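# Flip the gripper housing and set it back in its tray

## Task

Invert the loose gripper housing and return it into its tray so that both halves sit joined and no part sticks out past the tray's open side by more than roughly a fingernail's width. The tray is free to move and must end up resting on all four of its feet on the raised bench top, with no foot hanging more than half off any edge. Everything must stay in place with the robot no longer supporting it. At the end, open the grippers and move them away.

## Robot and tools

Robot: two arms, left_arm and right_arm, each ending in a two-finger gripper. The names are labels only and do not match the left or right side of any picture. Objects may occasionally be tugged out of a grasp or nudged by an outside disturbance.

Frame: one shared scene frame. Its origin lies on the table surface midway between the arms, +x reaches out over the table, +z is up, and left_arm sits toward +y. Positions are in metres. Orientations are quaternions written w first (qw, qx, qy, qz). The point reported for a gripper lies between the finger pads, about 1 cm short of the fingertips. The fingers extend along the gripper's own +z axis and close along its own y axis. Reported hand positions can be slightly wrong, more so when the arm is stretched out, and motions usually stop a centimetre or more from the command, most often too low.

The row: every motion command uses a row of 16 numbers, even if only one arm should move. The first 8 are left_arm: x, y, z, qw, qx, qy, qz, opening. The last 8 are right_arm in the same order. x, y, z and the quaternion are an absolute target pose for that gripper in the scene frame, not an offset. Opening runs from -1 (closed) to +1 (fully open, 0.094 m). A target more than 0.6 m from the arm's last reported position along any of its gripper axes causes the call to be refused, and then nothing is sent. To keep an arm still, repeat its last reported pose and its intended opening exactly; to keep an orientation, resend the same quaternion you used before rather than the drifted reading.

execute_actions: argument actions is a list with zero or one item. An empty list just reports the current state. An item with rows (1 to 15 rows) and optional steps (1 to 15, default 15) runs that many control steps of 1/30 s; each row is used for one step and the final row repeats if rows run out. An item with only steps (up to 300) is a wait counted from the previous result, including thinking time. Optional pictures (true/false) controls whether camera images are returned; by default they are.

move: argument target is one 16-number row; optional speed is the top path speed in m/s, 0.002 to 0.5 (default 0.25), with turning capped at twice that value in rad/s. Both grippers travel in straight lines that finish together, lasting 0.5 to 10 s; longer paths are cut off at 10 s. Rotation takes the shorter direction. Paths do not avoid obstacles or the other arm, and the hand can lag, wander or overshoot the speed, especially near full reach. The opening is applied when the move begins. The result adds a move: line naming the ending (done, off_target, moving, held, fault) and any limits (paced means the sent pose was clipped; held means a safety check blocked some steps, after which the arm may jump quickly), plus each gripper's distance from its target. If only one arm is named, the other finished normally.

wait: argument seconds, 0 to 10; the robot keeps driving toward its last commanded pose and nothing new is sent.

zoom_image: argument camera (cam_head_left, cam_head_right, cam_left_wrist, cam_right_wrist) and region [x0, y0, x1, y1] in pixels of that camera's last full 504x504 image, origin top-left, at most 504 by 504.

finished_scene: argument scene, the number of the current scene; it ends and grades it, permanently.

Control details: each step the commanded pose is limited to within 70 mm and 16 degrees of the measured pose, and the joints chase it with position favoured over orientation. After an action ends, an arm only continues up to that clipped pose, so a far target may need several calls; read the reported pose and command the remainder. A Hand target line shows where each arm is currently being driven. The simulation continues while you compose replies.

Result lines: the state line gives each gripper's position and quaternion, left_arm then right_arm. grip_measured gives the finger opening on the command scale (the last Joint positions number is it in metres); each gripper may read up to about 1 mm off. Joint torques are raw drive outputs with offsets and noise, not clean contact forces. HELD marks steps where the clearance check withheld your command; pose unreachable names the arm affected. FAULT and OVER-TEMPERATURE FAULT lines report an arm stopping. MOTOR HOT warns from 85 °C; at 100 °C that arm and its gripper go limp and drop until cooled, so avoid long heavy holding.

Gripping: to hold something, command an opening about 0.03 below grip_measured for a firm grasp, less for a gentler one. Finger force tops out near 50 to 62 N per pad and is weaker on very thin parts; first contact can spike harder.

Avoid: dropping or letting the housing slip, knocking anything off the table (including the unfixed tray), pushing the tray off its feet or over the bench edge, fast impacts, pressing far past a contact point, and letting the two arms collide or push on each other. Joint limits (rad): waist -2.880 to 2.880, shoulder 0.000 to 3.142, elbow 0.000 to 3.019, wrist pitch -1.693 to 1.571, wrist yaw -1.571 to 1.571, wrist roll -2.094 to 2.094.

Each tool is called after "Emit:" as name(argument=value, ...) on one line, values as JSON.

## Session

Emit:
execute_actions(actions=[])

Scene clock: 0.00 s of 5467.00 s.
left_arm: end_effector_position=(+0.4849, +0.3313, +0.1989) grip_measured=+1.000 end_effector_quat_wxyz=(+0.183, +0.113, +0.977, -0.009) | right_arm: end_effector_position=(+0.1433, +0.1023, +0.1248) grip_measured=+1.000 end_effector_quat_wxyz=(+0.021, +0.177, +0.982, +0.066)
Joint positions: left_arm=[ 0.147  1.38   1.151 -0.984  0.09   0.3    0.094] | right_arm=[ 1.324  1.37   0.976 -1.039  0.02   1.586  0.094]
Joint velocities: left_arm=[-0.005 -0.015 -0.012  0.017 -0.037 -0.051  0.   ] | right_arm=[-0.005 -0.015  0.007  0.012  0.022 -0.022  0.   ]
Joint torques (N m, as the arm reports them, + toward a larger angle): no reading
Hand target (left_arm): +0.493, +0.332, +0.211; +0.196, +0.113, +0.974, -0.007
Hand target (right_arm): +0.146, +0.110, +0.131; +0.022, +0.177, +0.981, +0.075

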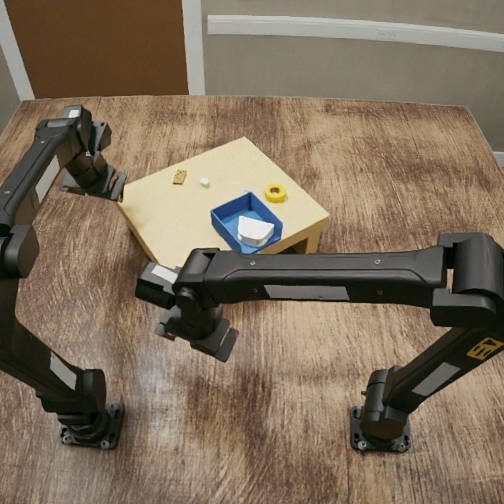

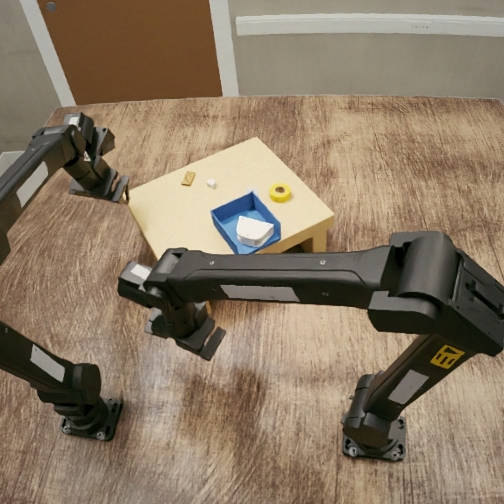

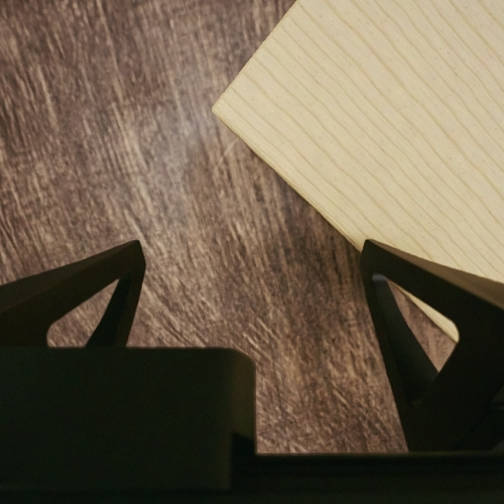

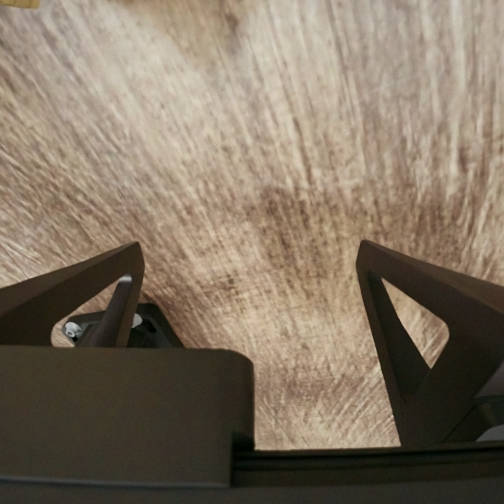

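Emit:
move(target=[0.45,0.2,0.33,0.30,0,0.954,0,1, 0.18,-0.15,0.16,0,0,1,0,1], speed=0.3)

Emit:
move(target=[0.40,0.04,0.34,0.30,0,0.954,0,1, 0.22,-0.22,0.16,0,0,1,0,1], speed=0.3)

Scene clock: 3.93 s of 5467.00 s.
left_arm: end_effector_position=(+0.4424, +0.1988, +0.3101) grip_measured=+1.000 end_effector_quat_wxyz=(+0.284, +0.006, +0.959, +0.001) | right_arm: end_effector_position=(+0.1863, -0.1515, +0.1625) grip_measured=+1.000 end_effector_quat_wxyz=(+0.017, +0.006, +1.000, +0.001)
Joint positions: left_arm=[-0.245  1.163  1.195 -1.048 -0.163 -0.247  0.094] | right_arm=[ 0.702  0.877  0.727 -1.392  0.017  0.621  0.094]
Joint velocities: left_arm=[ 0.005 -0.005  0.002  0.007  0.007 -0.066  0.   ] | right_arm=[ 0.005  0.015 -0.002  0.002 -0.022 -0.051  0.   ]
Joint torques (N m, as the arm reports them, + toward a larger angle): left_arm=[ 1.33 -8.17 13.71  1.19 -0.28 -0.16] | right_arm=[ 0.16 -1.73  7.27  0.26 -0.09 -0.17]
Hand target (left_arm): +0.448, +0.198, +0.332; +0.300, -0.001, +0.954, -0.004
Hand target (right_arm): +0.183, -0.153, +0.159; +0.008, +0.001, +1.000, -0.002
Off the commanded pose (left_arm): 0.021 m, 2 deg.
Off the commanded pose (right_arm): 0.007 m, 2 deg.
move: off_target (left_arm)

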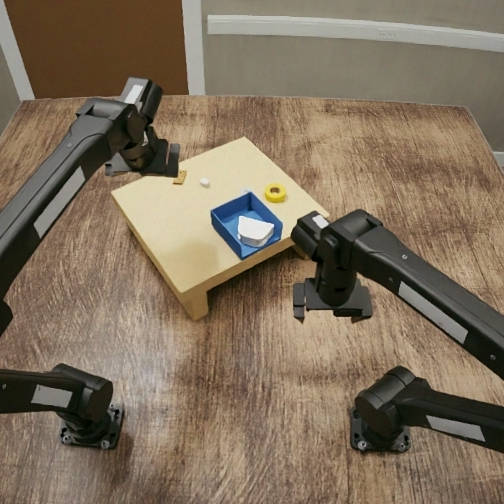

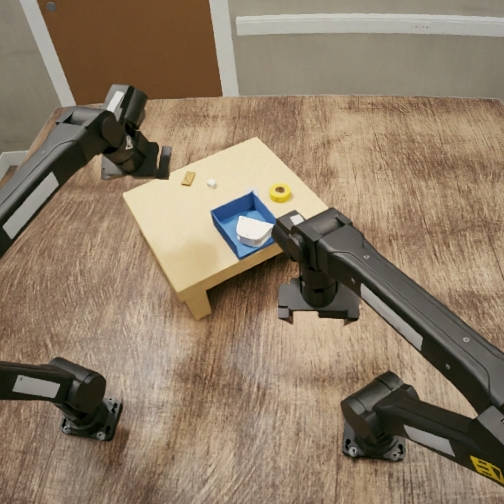

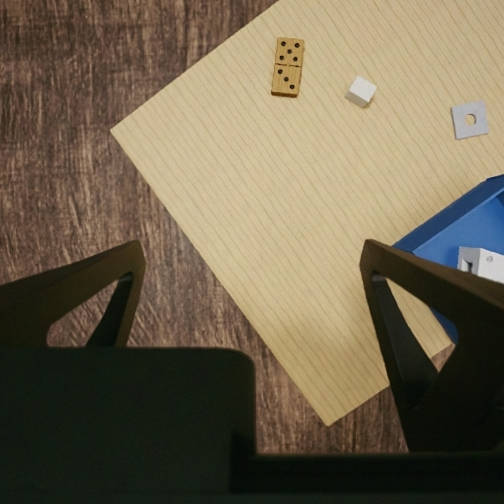

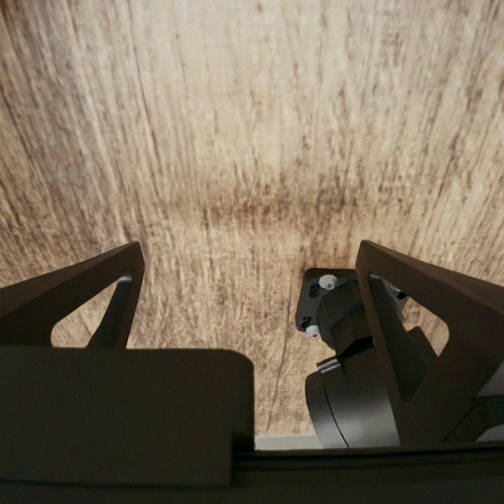

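Scene clock: 5.13 s of 5467.00 s.
left_arm: end_effector_position=(+0.3909, +0.0405, +0.3190) grip_measured=+1.000 end_effector_quat_wxyz=(+0.286, +0.012, +0.958, +0.007) | right_arm: end_effector_position=(+0.2185, -0.2234, +0.1573) grip_measured=+1.000 end_effector_quat_wxyz=(+0.003, +0.005, +1.000, -0.006)
Joint positions: left_arm=[-0.688  1.279  1.324 -1.173 -0.387 -0.636  0.094] | right_arm=[ 0.335  0.903  0.727 -1.392  0.014  0.253  0.094]
Joint velocities: left_arm=[-0.005 -0.005  0.012 -0.007 -0.051 -0.051  0.   ] | right_arm=[-0.005  0.005  0.002 -0.012 -0.051 -0.007  0.   ]
Joint torques (N m, as the arm reports them, + toward a larger angle): left_arm=[ 1.94 -9.63 13.96  0.96 -0.43 -0.15] | right_arm=[ 0.08 -1.89  8.38  0.52 -0.12 -0.18]
Hand target (left_arm): +0.399, +0.038, +0.339; +0.298, -0.001, +0.954, -0.004
Hand target (right_arm): +0.222, -0.222, +0.160; +0.004, +0.000, +1.000, -0.004
Off the commanded pose (left_arm): 0.023 m, 2 deg.
Off the commanded pose (right_arm): 0.005 m, 1 deg.
move: off_target (left_arm)

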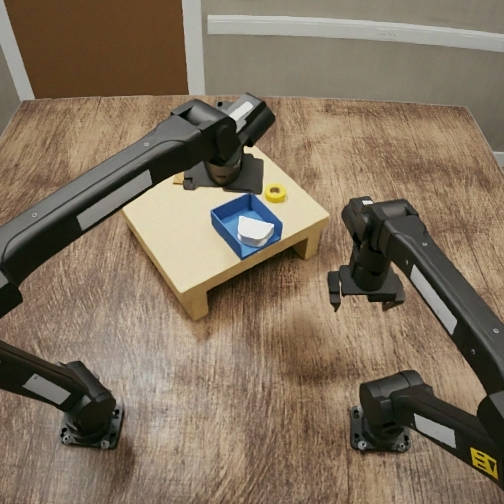

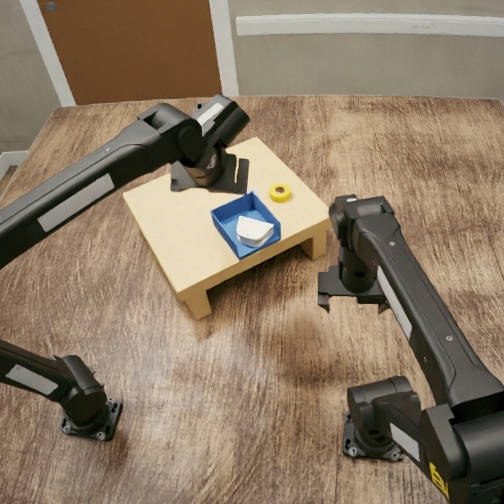

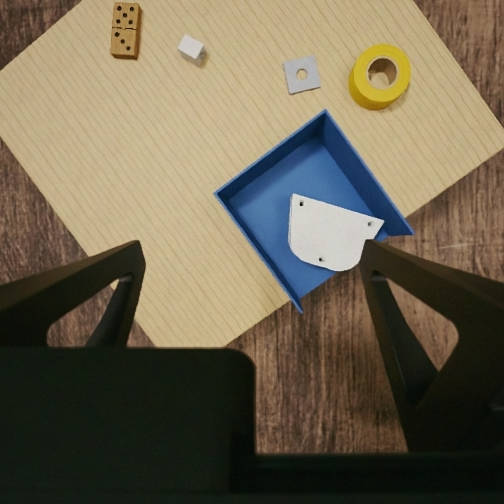

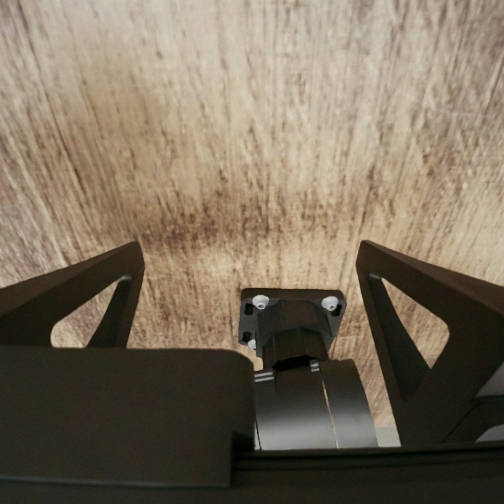

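Emit:
move(target=[0.39,-0.03,0.29,0.30,0,0.954,0,1, 0.24,-0.16,0.20,0.672,-0.222,0.672,0.222,1], speed=0.4)

Scene clock: 14.20 s of 5467.00 s.
left_arm: end_effector_position=(+0.3837, -0.0175, +0.2751) grip_measured=+1.000 end_effector_quat_wxyz=(+0.285, +0.005, +0.958, +0.016) | right_arm: end_effector_position=(+0.2345, -0.1623, +0.2069) grip_measured=+1.000 end_effector_quat_wxyz=(+0.654, -0.264, +0.669, +0.233)
Joint positions: left_arm=[-0.804  1.396  1.324 -1.12  -0.449 -0.767  0.094] | right_arm=[ 0.07  -0.001  0.048 -0.097 -0.741 -0.066  0.094]
Joint velocities: left_arm=[-0.005 -0.005 -0.012 -0.007 -0.051 -0.022  0.   ] | right_arm=[-0.015 -0.005 -0.007  0.032 -0.081  0.022  0.   ]
Joint torques (N m, as the arm reports them, + toward a larger angle): left_arm=[  0.49 -11.18  12.82   1.8   -0.51  -0.15] | right_arm=[0.67 4.08 8.35 2.43 0.15 0.01]
Hand target (left_arm): +0.389, -0.030, +0.290; +0.299, -0.000, +0.954, -0.001
Hand target (right_arm): +0.235, -0.162, +0.205; +0.656, -0.261, +0.668, +0.236
Off the commanded pose (left_arm): 0.020 m, 3 deg.
Off the commanded pose (right_arm): 0.009 m, 5 deg.
joint sent to its limit (right arm) — the command would take joint 2 (shoulder) past its lower limit, so that joint was sent only as far as its limit.
After step 90, 3.27 s passed at rest.
move: off_target (left_arm, right_arm)

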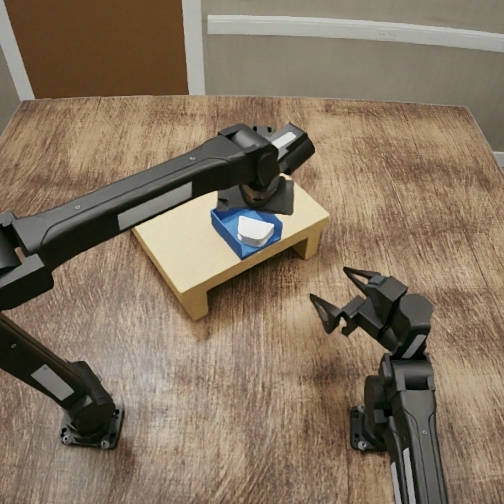

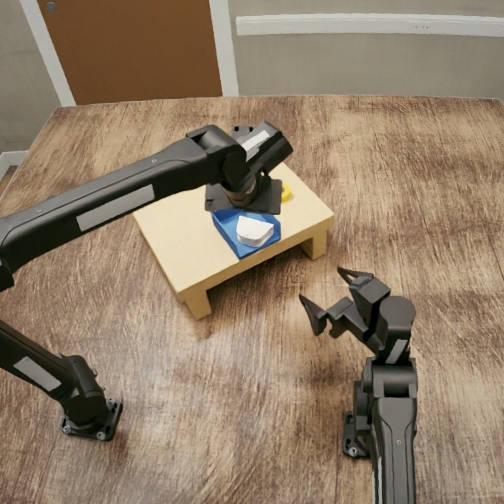

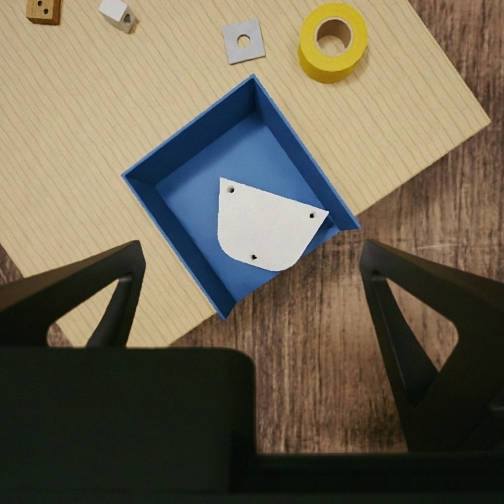

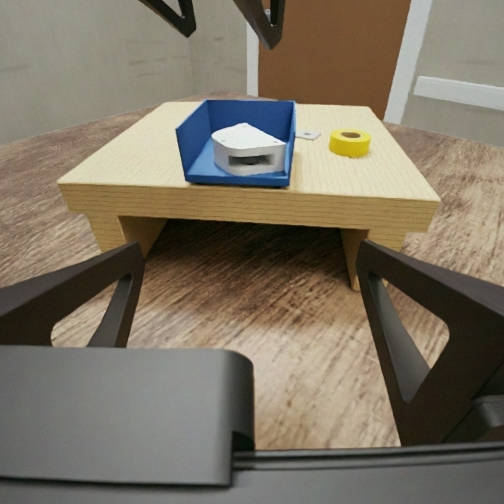

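Emit:
move(target=[0.425,-0.022,0.21,0,-0.31,0.95,0,-1, 0.29,-0.036,0.18,0.672,-0.222,0.672,0.222,0], speed=0.3)

Scene clock: 21.57 s of 5467.00 s.
left_arm: end_effector_position=(+0.4160, -0.0148, +0.1941) grip_measured=-0.983 end_effector_quat_wxyz=(-0.005, -0.303, +0.953, +0.015) | right_arm: end_effector_position=(+0.2875, -0.0408, +0.1626) grip_measured=+0.001 end_effector_quat_wxyz=(+0.658, -0.223, +0.685, +0.219)
Joint positions: left_arm=[-0.611  1.724  1.58  -1.458 -0.009 -1.288  0.001] | right_arm=[0.833 1.152 0.099 1.015 0.103 0.01  0.047]
Joint velocities: left_arm=[ 0.005 -0.015  0.022  0.002 -0.037 -0.022 -0.001] | right_arm=[-0.005  0.005  0.002 -0.002 -0.022  0.066 -0.   ]
Joint torques (N m, as the arm reports them, + toward a larger angle): left_arm=[  1.32 -16.03  12.54   0.09  -0.07  -0.17] | right_arm=[ 0.83 -2.23  7.09  2.65  0.16  0.03]
Hand target (left_arm): +0.426, -0.021, +0.208; +0.002, -0.311, +0.951, +0.002
Hand target (right_arm): +0.294, -0.033, +0.178; +0.670, -0.215, +0.672, +0.229
Off the commanded pose (left_arm): 0.020 m, 2 deg.
Off the commanded pose (right_arm): 0.018 m, 2 deg.
After step 90, 2.43 s passed at rest.
move: off_target (left_arm, right_arm)

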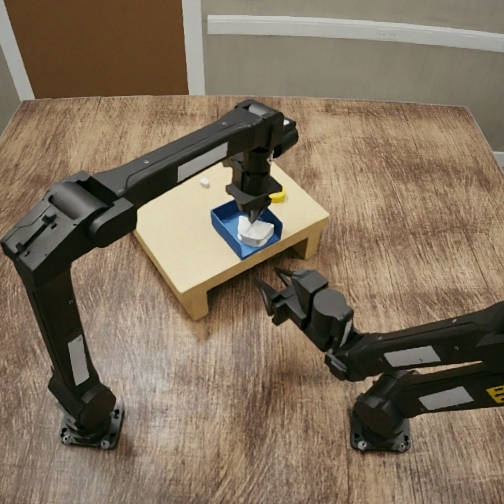

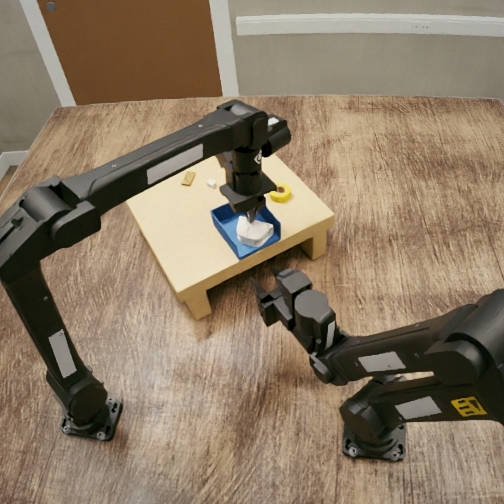

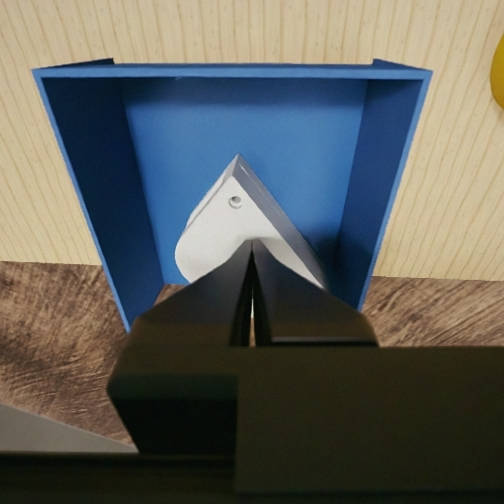

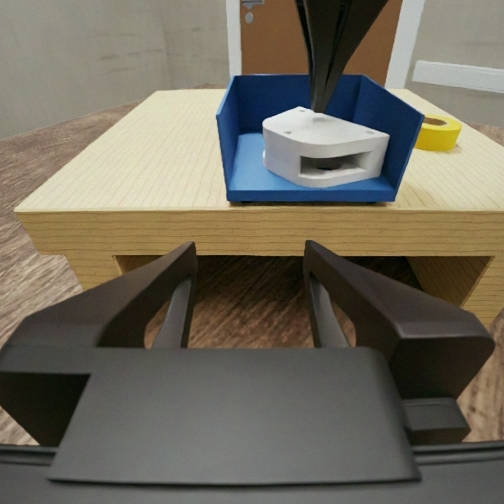

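Emit:
move(target=[0.411,-0.019,0.19,0,-0.31,0.95,0,-1, 0.342,0.026,0.192,0.672,-0.222,0.672,0.222,-0.2], speed=0.15)

Scene clock: 26.70 s of 5467.00 s.
left_arm: end_effector_position=(+0.4136, -0.0140, +0.1890) grip_measured=-0.983 end_effector_quat_wxyz=(-0.002, -0.310, +0.951, +0.006) | right_arm: end_effector_position=(+0.3359, +0.0166, +0.1862) grip_measured=-0.199 end_effector_quat_wxyz=(+0.668, -0.219, +0.676, +0.223)
Joint positions: left_arm=[-0.611  1.708  1.547 -1.422 -0.004 -1.303  0.001] | right_arm=[0.871 1.32  0.299 1.011 0.143 0.01  0.038]
Joint velocities: left_arm=[-0.015 -0.015 -0.007 -0.007 -0.022  0.081 -0.001] | right_arm=[-0.005 -0.005 -0.002 -0.012  0.007 -0.007  0.   ]
Joint torques (N m, as the arm reports them, + toward a larger angle): left_arm=[  0.34 -16.93   8.68   0.9    0.    -0.16] | right_arm=[ 1.   -4.78  7.28  1.65  0.17 -0.17]
Hand target (left_arm): +0.411, -0.019, +0.190; -0.000, -0.310, +0.951, -0.000
Hand target (right_arm): +0.341, +0.025, +0.193; +0.671, -0.221, +0.671, +0.222
Off the commanded pose (left_arm): 0.006 m, 1 deg.
Off the commanded pose (right_arm): 0.013 m, 1 deg.
After step 90, 1.13 s passed at rest.
move: off_target (right_arm)

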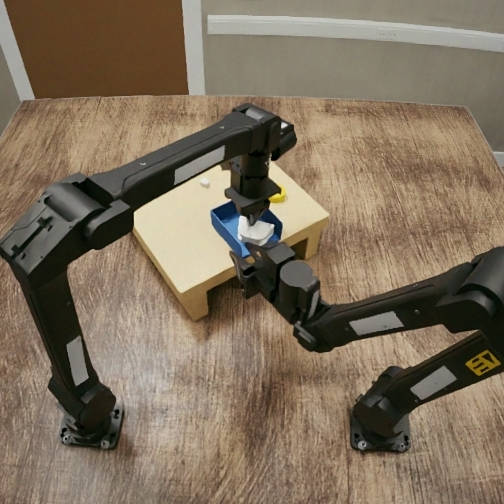

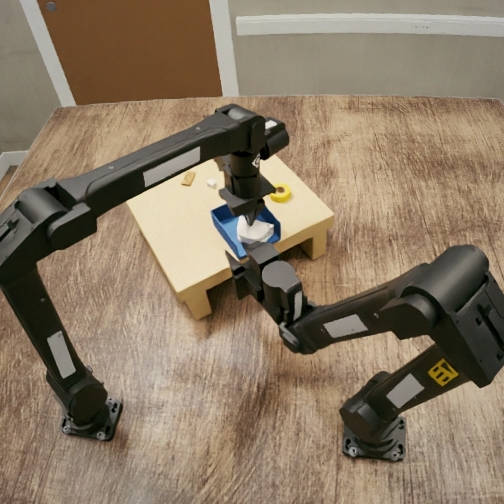

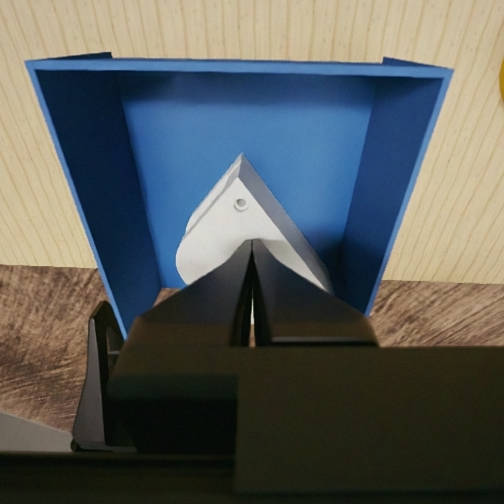

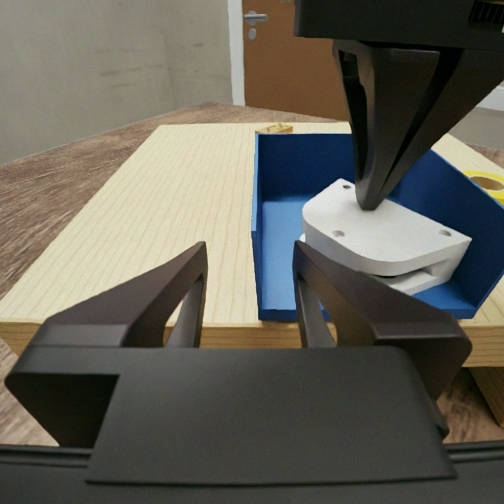

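Emit:
move(target=[0.403,-0.017,0.178,0,-0.31,0.95,0,-1, 0.362,0.040,0.172,0.672,-0.222,0.672,0.222,-0.6], speed=0.1)

Scene clock: 29.00 s of 5467.00 s.
left_arm: end_effector_position=(+0.4095, -0.0115, +0.1883) grip_measured=-0.983 end_effector_quat_wxyz=(+0.006, -0.313, +0.950, -0.005) | right_arm: end_effector_position=(+0.3484, +0.0308, +0.1718) grip_measured=-0.599 end_effector_quat_wxyz=(+0.671, -0.222, +0.671, +0.225)
Joint positions: left_arm=[-0.612  1.679  1.506 -1.384 -0.004 -1.31   0.001] | right_arm=[0.871 1.45  0.336 1.115 0.135 0.005 0.019]
Joint velocities: left_arm=[-0.005 -0.015 -0.007  0.002 -0.022  0.022  0.   ] | right_arm=[ 0.005  0.015 -0.012 -0.012 -0.066  0.081 -0.   ]
Joint torques (N m, as the arm reports them, + toward a larger angle): left_arm=[ -0.18 -15.04   7.87   0.91   0.03  -0.12] | right_arm=[-0.46 -4.04  7.53  1.72 -0.09 -0.12]
Hand target (left_arm): +0.403, -0.017, +0.178; -0.000, -0.310, +0.951, +0.000
Hand target (right_arm): +0.362, +0.039, +0.172; +0.671, -0.222, +0.671, +0.222
Off the commanded pose (left_arm): 0.013 m, 1 deg.
Off the commanded pose (right_arm): 0.016 m, 0 deg.
move: off_target (left_arm, right_arm)

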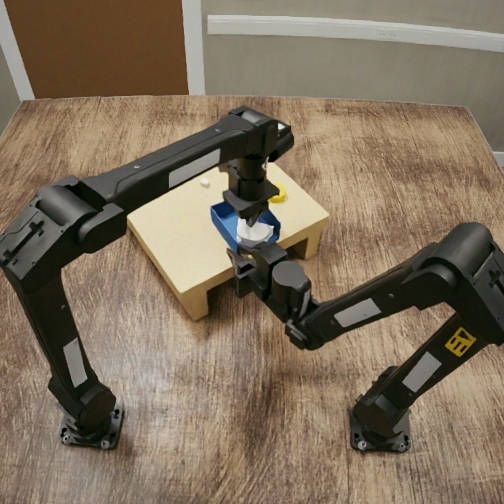

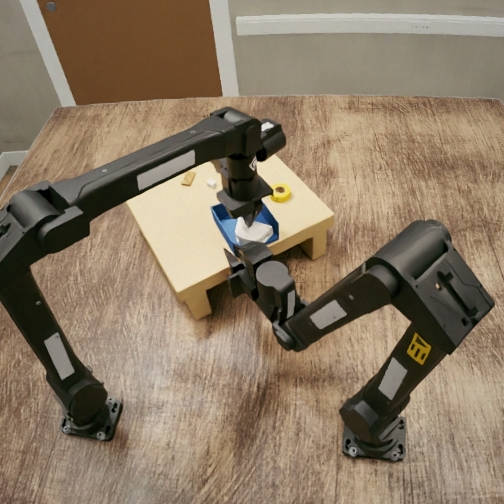

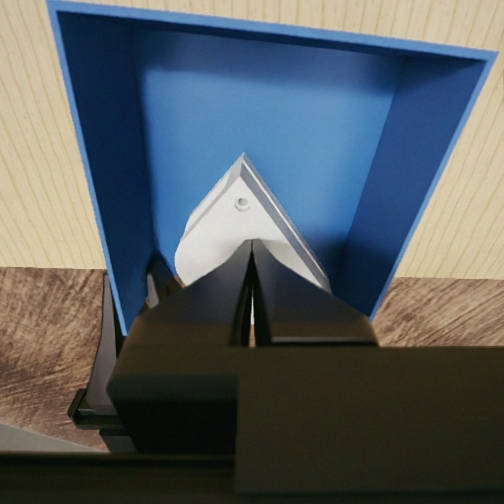

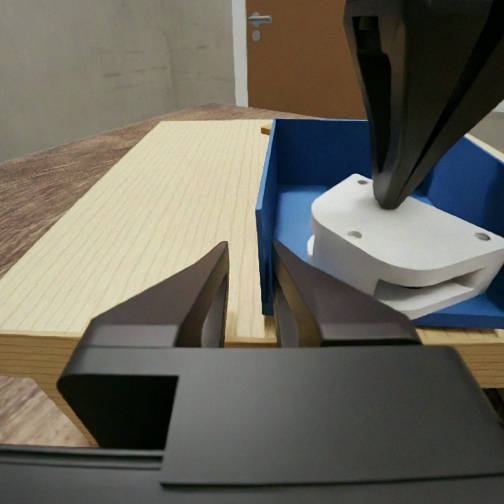

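Emit:
move(target=[0.4095,-0.0115,0.17,0,-0.31,0.95,0,-1, 0.366,0.028,0.172,0.672,-0.222,0.672,0.222,-0.6], speed=0.05)

Scene clock: 32.77 s of 5467.00 s.
left_arm: end_effector_position=(+0.4096, -0.0116, +0.1879) grip_measured=-0.983 end_effector_quat_wxyz=(+0.008, -0.313, +0.950, -0.009) | right_arm: end_effector_position=(+0.3569, +0.0234, +0.1737) grip_measured=-0.599 end_effector_quat_wxyz=(+0.672, -0.221, +0.670, +0.226)
Joint positions: left_arm=[-0.612  1.674  1.499 -1.372 -0.004 -1.31   0.001] | right_arm=[0.832 1.449 0.339 1.116 0.097 0.005 0.019]
Joint velocities: left_arm=[ 0.005 -0.005  0.012 -0.002  0.007  0.037  0.   ] | right_arm=[ 0.005  0.005 -0.007 -0.002 -0.007  0.051 -0.   ]
Joint torques (N m, as the arm reports them, + toward a larger angle): left_arm=[  1.32 -13.88   7.52   1.21  -0.02   0.04] | right_arm=[-0.43 -5.13  6.39  1.72 -0.12 -0.14]
Hand target (left_arm): +0.409, -0.011, +0.170; -0.000, -0.310, +0.951, +0.000
Hand target (right_arm): +0.366, +0.027, +0.172; +0.672, -0.222, +0.671, +0.221
Off the commanded pose (left_arm): 0.018 m, 1 deg.
Off the commanded pose (right_arm): 0.010 m, 1 deg.
move: off_target (left_arm)

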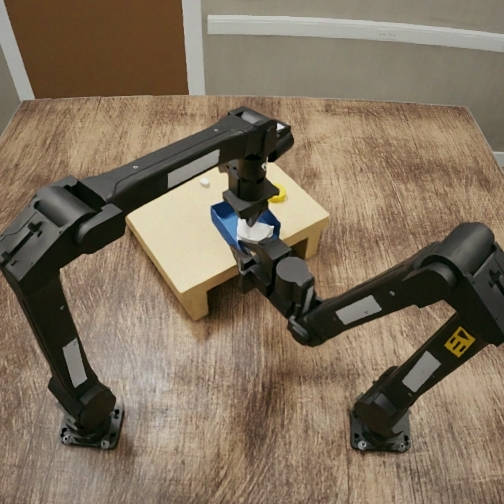

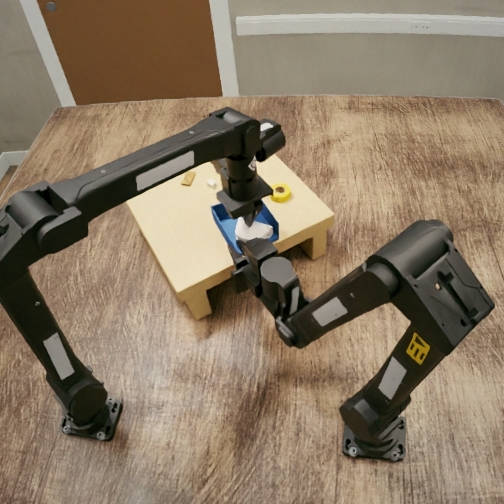

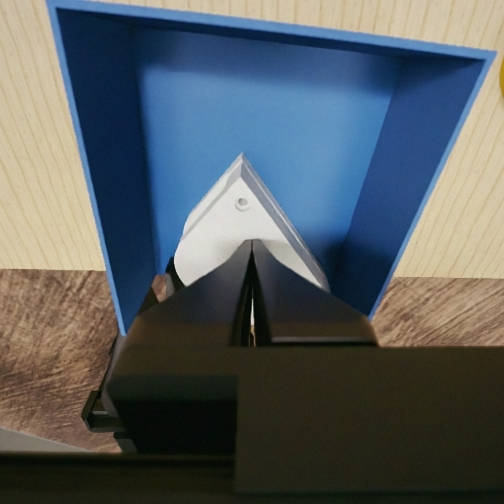

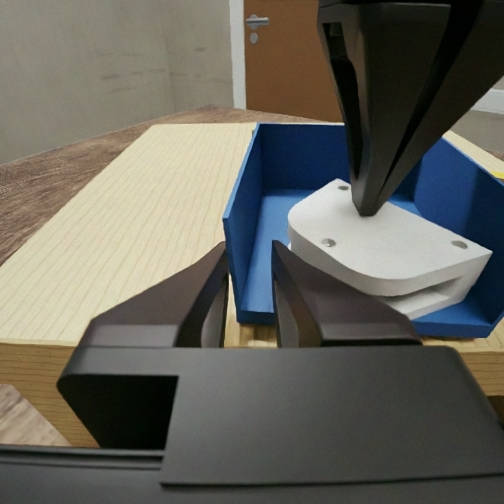

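Emit:
move(target=[0.4095,-0.0115,0.17,0,-0.31,0.95,0,-1, 0.368,0.033,0.174,0.672,-0.222,0.672,0.222,-1], speed=0.05)

Emit:
execute_actions(actions=[{"rows":[[0.405,-0.015,0.16,0,-0.31,0.95,0,-1,0.368,0.033,0.174,0.672,-0.222,0.672,0.222,-1],[0.402,-0.017,0.158,0,-0.31,0.95,0,-1,0.368,0.033,0.174,0.672,-0.222,0.672,0.222,-1],[0.399,-0.019,0.158,0,-0.31,0.95,0,-1,0.368,0.033,0.174,0.672,-0.222,0.672,0.222,-1],[0.396,-0.021,0.158,0,-0.31,0.95,0,-1,0.368,0.033,0.174,0.672,-0.222,0.672,0.222,-1],[0.393,-0.024,0.158,0,-0.31,0.95,0,-1,0.368,0.033,0.174,0.672,-0.222,0.672,0.222,-1],[0.390,-0.026,0.158,0,-0.31,0.95,0,-1,0.368,0.033,0.174,0.672,-0.222,0.672,0.222,-1],[0.387,-0.028,0.158,0,-0.31,0.95,0,-1,0.368,0.033,0.174,0.672,-0.222,0.672,0.222,-1],[0.384,-0.031,0.158,0,-0.31,0.95,0,-1,0.368,0.033,0.174,0.672,-0.222,0.672,0.222,-1],[0.381,-0.033,0.158,0,-0.31,0.95,0,-1,0.368,0.033,0.174,0.672,-0.222,0.672,0.222,-1]],"steps":15}])

Scene clock: 40.13 s of 5467.00 s.
left_arm: end_effector_position=(+0.4095, -0.0116, +0.1889) grip_measured=-0.983 end_effector_quat_wxyz=(+0.009, -0.313, +0.950, -0.011) | right_arm: end_effector_position=(+0.3574, +0.0225, +0.1751) grip_measured=-0.964 end_effector_quat_wxyz=(+0.678, -0.228, +0.666, +0.213)
Joint positions: left_arm=[-0.612  1.67   1.497 -1.369 -0.003 -1.31   0.001] | right_arm=[ 0.834  1.446  0.339  1.116  0.107 -0.027  0.002]
Joint velocities: left_arm=[ 0.005  0.005  0.017 -0.002 -0.066 -0.037  0.001] | right_arm=[-0.005  0.005  0.002  0.007  0.007  0.007  0.   ]
Joint torques (N m, as the arm reports them, + toward a larger angle): left_arm=[  1.34 -13.57   7.75   1.12  -0.03   0.06] | right_arm=[ 0.3  -4.65  7.33  1.23 -0.17  0.21]
Hand target (left_arm): +0.409, -0.011, +0.170; -0.000, -0.310, +0.951, -0.000
Hand target (right_arm): +0.367, +0.033, +0.174; +0.671, -0.222, +0.671, +0.222
Off the commanded pose (left_arm): 0.019 m, 2 deg.
Off the commanded pose (right_arm): 0.015 m, 2 deg.
After step 90, 3.67 s passed at rest.
move: off_target (left_arm, right_arm)

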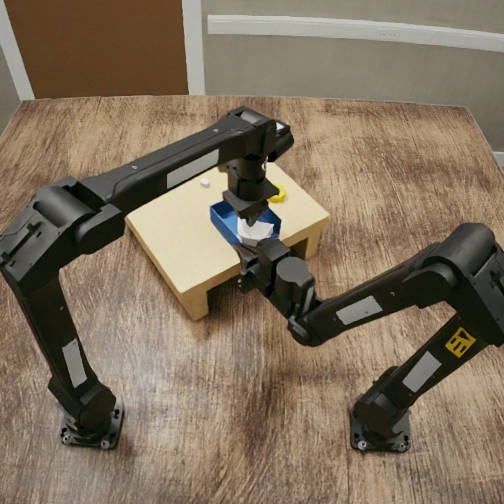

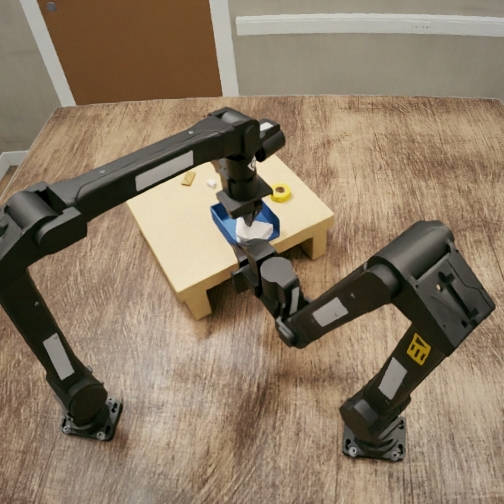

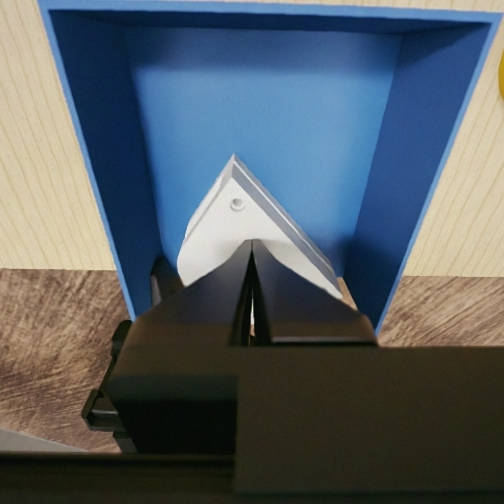

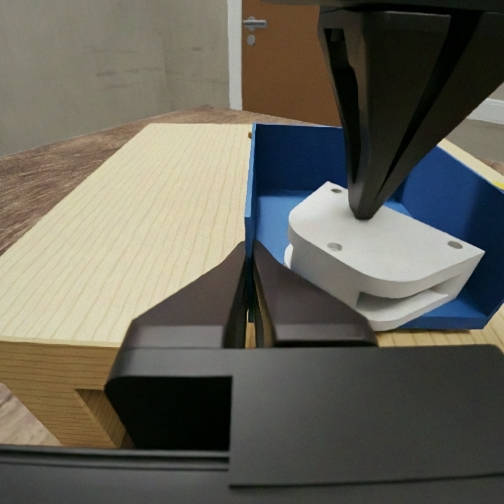

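Scene clock: 40.63 s of 5467.00 s.
left_arm: end_effector_position=(+0.3891, -0.0318, +0.1878) grip_measured=-0.983 end_effector_quat_wxyz=(+0.018, -0.307, +0.951, -0.023) | right_arm: end_effector_position=(+0.3572, +0.0228, +0.1742) grip_measured=-0.964 end_effector_quat_wxyz=(+0.677, -0.231, +0.666, +0.210)
Joint positions: left_arm=[-0.67   1.646  1.462 -1.33  -0.008 -1.356  0.001] | right_arm=[ 0.834  1.448  0.339  1.115  0.107 -0.034  0.002]
Joint velocities: left_arm=[-0.073 -0.005 -0.007 -0.012  0.037 -0.037  0.001] | right_arm=[ 0.005 -0.015 -0.012 -0.002 -0.022 -0.022  0.001]
Joint torques (N m, as the arm reports them, + toward a larger angle): left_arm=[  0.81 -12.22   6.66   1.     0.14  -0.15] | right_arm=[ 0.19 -4.86  7.35  1.32 -0.18  0.29]
Hand target (left_arm): +0.380, -0.033, +0.159; -0.000, -0.310, +0.951, -0.000
Hand target (right_arm): +0.367, +0.033, +0.174; +0.672, -0.222, +0.671, +0.222
Off the commanded pose (left_arm): 0.031 m, 3 deg.
Off the commanded pose (right_arm): 0.015 m, 2 deg.
Steps of this call (steps 1 to 15: all 15 steps of this action). Readings (end_effector_position):
1: left_arm (+0.4097, -0.0117, +0.1880) | right_arm (+0.3574, +0.0225, +0.1750)
2: left_arm (+0.4096, -0.0119, +0.1878) | right_arm (+0.3573, +0.0226, +0.1745)
4: left_arm (+0.4092, -0.0117, +0.1879) | right_arm (+0.3573, +0.0227, +0.1742)
8: left_arm (+0.4042, -0.0162, +0.1880) | right_arm (+0.3572, +0.0228, +0.1742)
15: the state above

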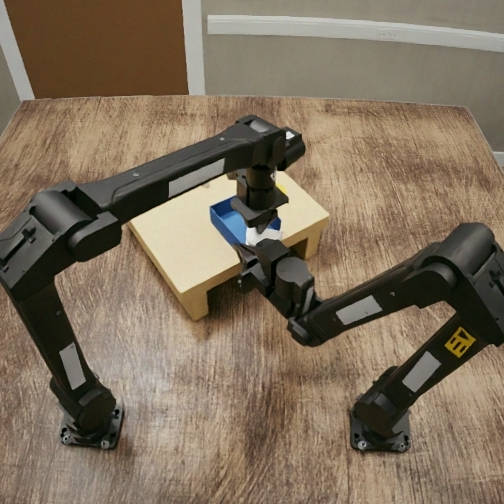

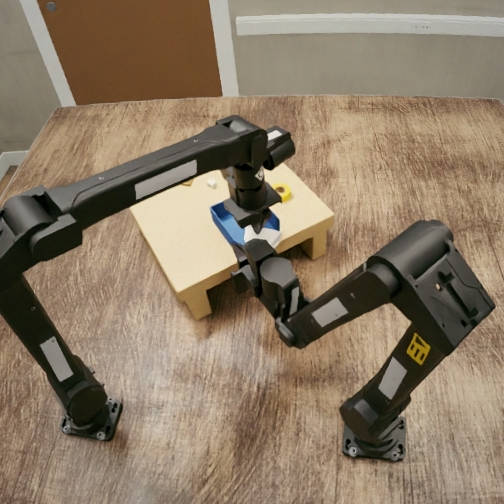

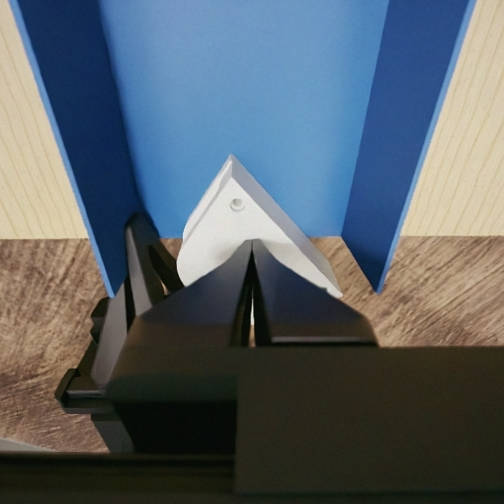

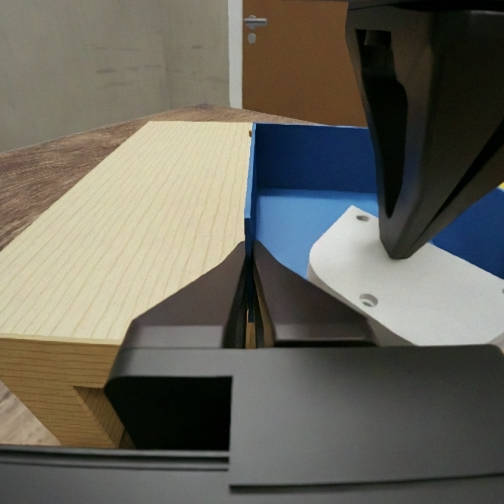

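Emit:
execute_actions(actions=[{"rows":[[0.388,-0.033,0.165,0,-0.31,0.95,0,-1,0.357,0.023,0.174,0.672,-0.222,0.672,0.222,-0.85]],"steps":8}], pictures=false)

Emit:
move(target=[0.388,-0.033,0.165,0,-0.31,0.95,0,-1, 0.27,-0.04,0.178,0.672,-0.222,0.672,0.222,-0.85], speed=0.2)

Emit:
move(target=[0.388,-0.033,0.165,0,-0.31,0.95,0,-1, 0.295,-0.09,0.17,0.632,-0.632,0.318,-0.318,0.2], speed=0.4)

Scene clock: 44.07 s of 5467.00 s.
left_arm: end_effector_position=(+0.3882, -0.0326, +0.1878) grip_measured=-0.983 end_effector_quat_wxyz=(+0.016, -0.310, +0.950, -0.023) | right_arm: end_effector_position=(+0.3570, +0.0230, +0.1734) grip_measured=-0.851 end_effector_quat_wxyz=(+0.674, -0.225, +0.669, +0.217)
Joint positions: left_arm=[-0.671  1.646  1.462 -1.331 -0.005 -1.362  0.001] | right_arm=[ 0.834  1.447  0.339  1.111  0.106 -0.014  0.007]
Joint velocities: left_arm=[ 0.005 -0.005 -0.012  0.002 -0.051  0.007 -0.   ] | right_arm=[-0.005 -0.015 -0.007 -0.007 -0.022  0.066 -0.001]
Joint torques (N m, as the arm reports them, + toward a larger angle): left_arm=[  1.78 -11.26   9.04   0.17  -0.04  -0.05] | right_arm=[ 0.15 -7.47  4.6   1.67 -0.13  0.04]
Hand target (left_arm): +0.387, -0.033, +0.165; +0.000, -0.310, +0.951, +0.000
Hand target (right_arm): +0.357, +0.023, +0.174; +0.671, -0.222, +0.671, +0.222
Off the commanded pose (left_arm): 0.023 m, 3 deg.
Off the commanded pose (right_arm): 0.001 m, 1 deg.
Steps of this call (steps 1 to 90: nothing new was sent; then 0.17 s passed at rest; steps 91 to 98: all 8 steps of this action). Readings (end_effector_position):
91: left_arm (+0.3885, -0.0325, +0.1878) | right_arm (+0.3570, +0.0230, +0.1740)
92: left_arm (+0.3882, -0.0326, +0.1878) | right_arm (+0.3570, +0.0230, +0.1736)
94: left_arm (+0.3882, -0.0326, +0.1878) | right_arm (+0.3570, +0.0230, +0.1736)
98: the state above

Scene clock: 45.37 s of 5467.00 s.
left_arm: end_effector_position=(+0.3878, -0.0325, +0.1881) grip_measured=-0.983 end_effector_quat_wxyz=(+0.016, -0.310, +0.950, -0.023) | right_arm: end_effector_position=(+0.2704, -0.0413, +0.1819) grip_measured=-0.851 end_effector_quat_wxyz=(+0.676, -0.221, +0.667, +0.220)
Joint positions: left_arm=[-0.671  1.645  1.462 -1.332 -0.004 -1.362  0.001] | right_arm=[ 0.897  1.027  0.077  0.962  0.169 -0.008  0.007]
Joint velocities: left_arm=[-0.005 -0.015 -0.017 -0.002 -0.081 -0.007 -0.   ] | right_arm=[-0.005 -0.005 -0.022 -0.017 -0.037 -0.095 -0.001]
Joint torques (N m, as the arm reports them, + toward a larger angle): left_arm=[  1.2  -11.45   9.02   0.34  -0.03  -0.04] | right_arm=[ 1.02 -1.28  5.64  1.68  0.17  0.04]
Hand target (left_arm): +0.388, -0.033, +0.165; +0.000, -0.310, +0.951, -0.000
Hand target (right_arm): +0.269, -0.040, +0.179; +0.671, -0.221, +0.672, +0.222
Off the commanded pose (left_arm): 0.023 m, 3 deg.
Off the commanded pose (right_arm): 0.004 m, 1 deg.
move: off_target (left_arm)

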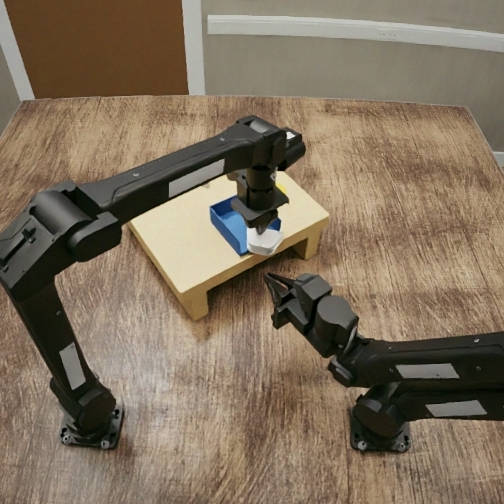

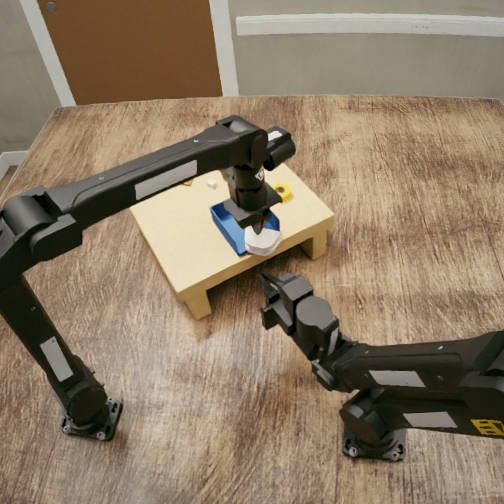

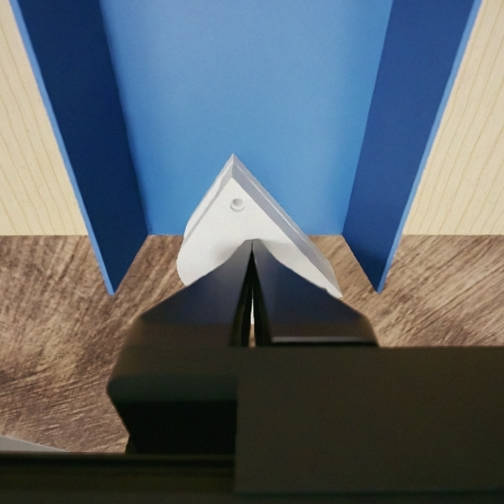

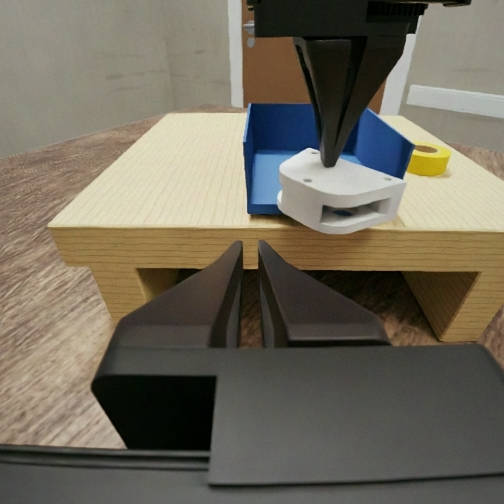

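Scene clock: 48.00 s of 5467.00 s.
left_arm: end_effector_position=(+0.3875, -0.0324, +0.1881) grip_measured=-0.983 end_effector_quat_wxyz=(+0.015, -0.310, +0.950, -0.023) | right_arm: end_effector_position=(+0.2968, -0.0884, +0.1721) grip_measured=+0.199 end_effector_quat_wxyz=(+0.633, -0.632, +0.318, -0.316)
Joint positions: left_arm=[-0.671  1.645  1.462 -1.333 -0.003 -1.362  0.001] | right_arm=[ 0.585  1.041  0.051  0.99  -0.15  -1.568  0.056]
Joint velocities: left_arm=[ 0.005 -0.005 -0.007 -0.012  0.051 -0.022  0.001] | right_arm=[-0.005 -0.015 -0.012  0.002 -0.007  0.037 -0.001]
Joint torques (N m, as the arm reports them, + toward a larger angle): left_arm=[  1.34 -11.24   8.96   0.29  -0.03  -0.04] | right_arm=[-0.55 -0.63  4.79  2.5  -0.16 -0.09]
Hand target (left_arm): +0.387, -0.033, +0.165; +0.000, -0.310, +0.951, +0.000
Hand target (right_arm): +0.296, -0.091, +0.170; +0.630, -0.633, +0.315, -0.321
Off the commanded pose (left_arm): 0.023 m, 3 deg.
Off the commanded pose (right_arm): 0.003 m, 0 deg.
move: off_target (left_arm)

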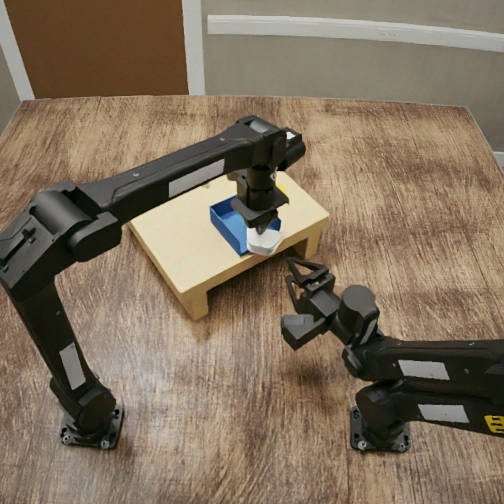

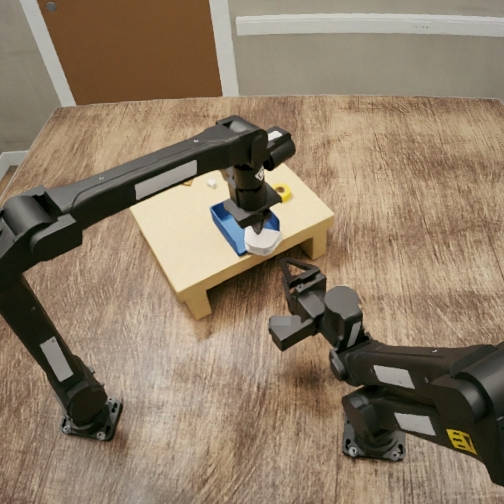

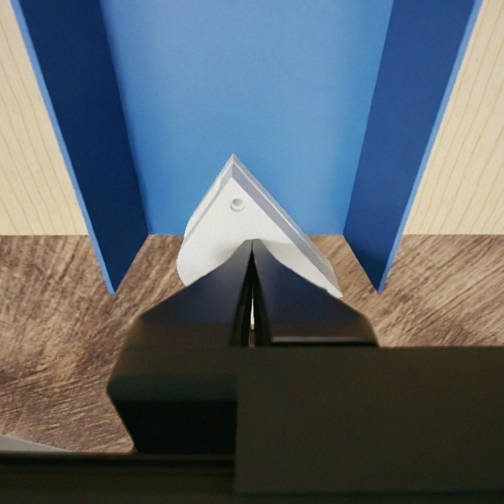

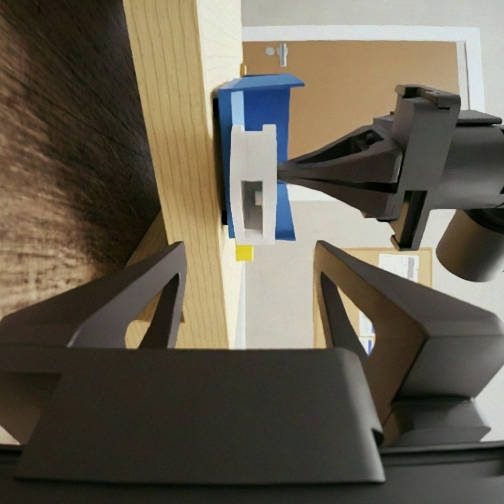

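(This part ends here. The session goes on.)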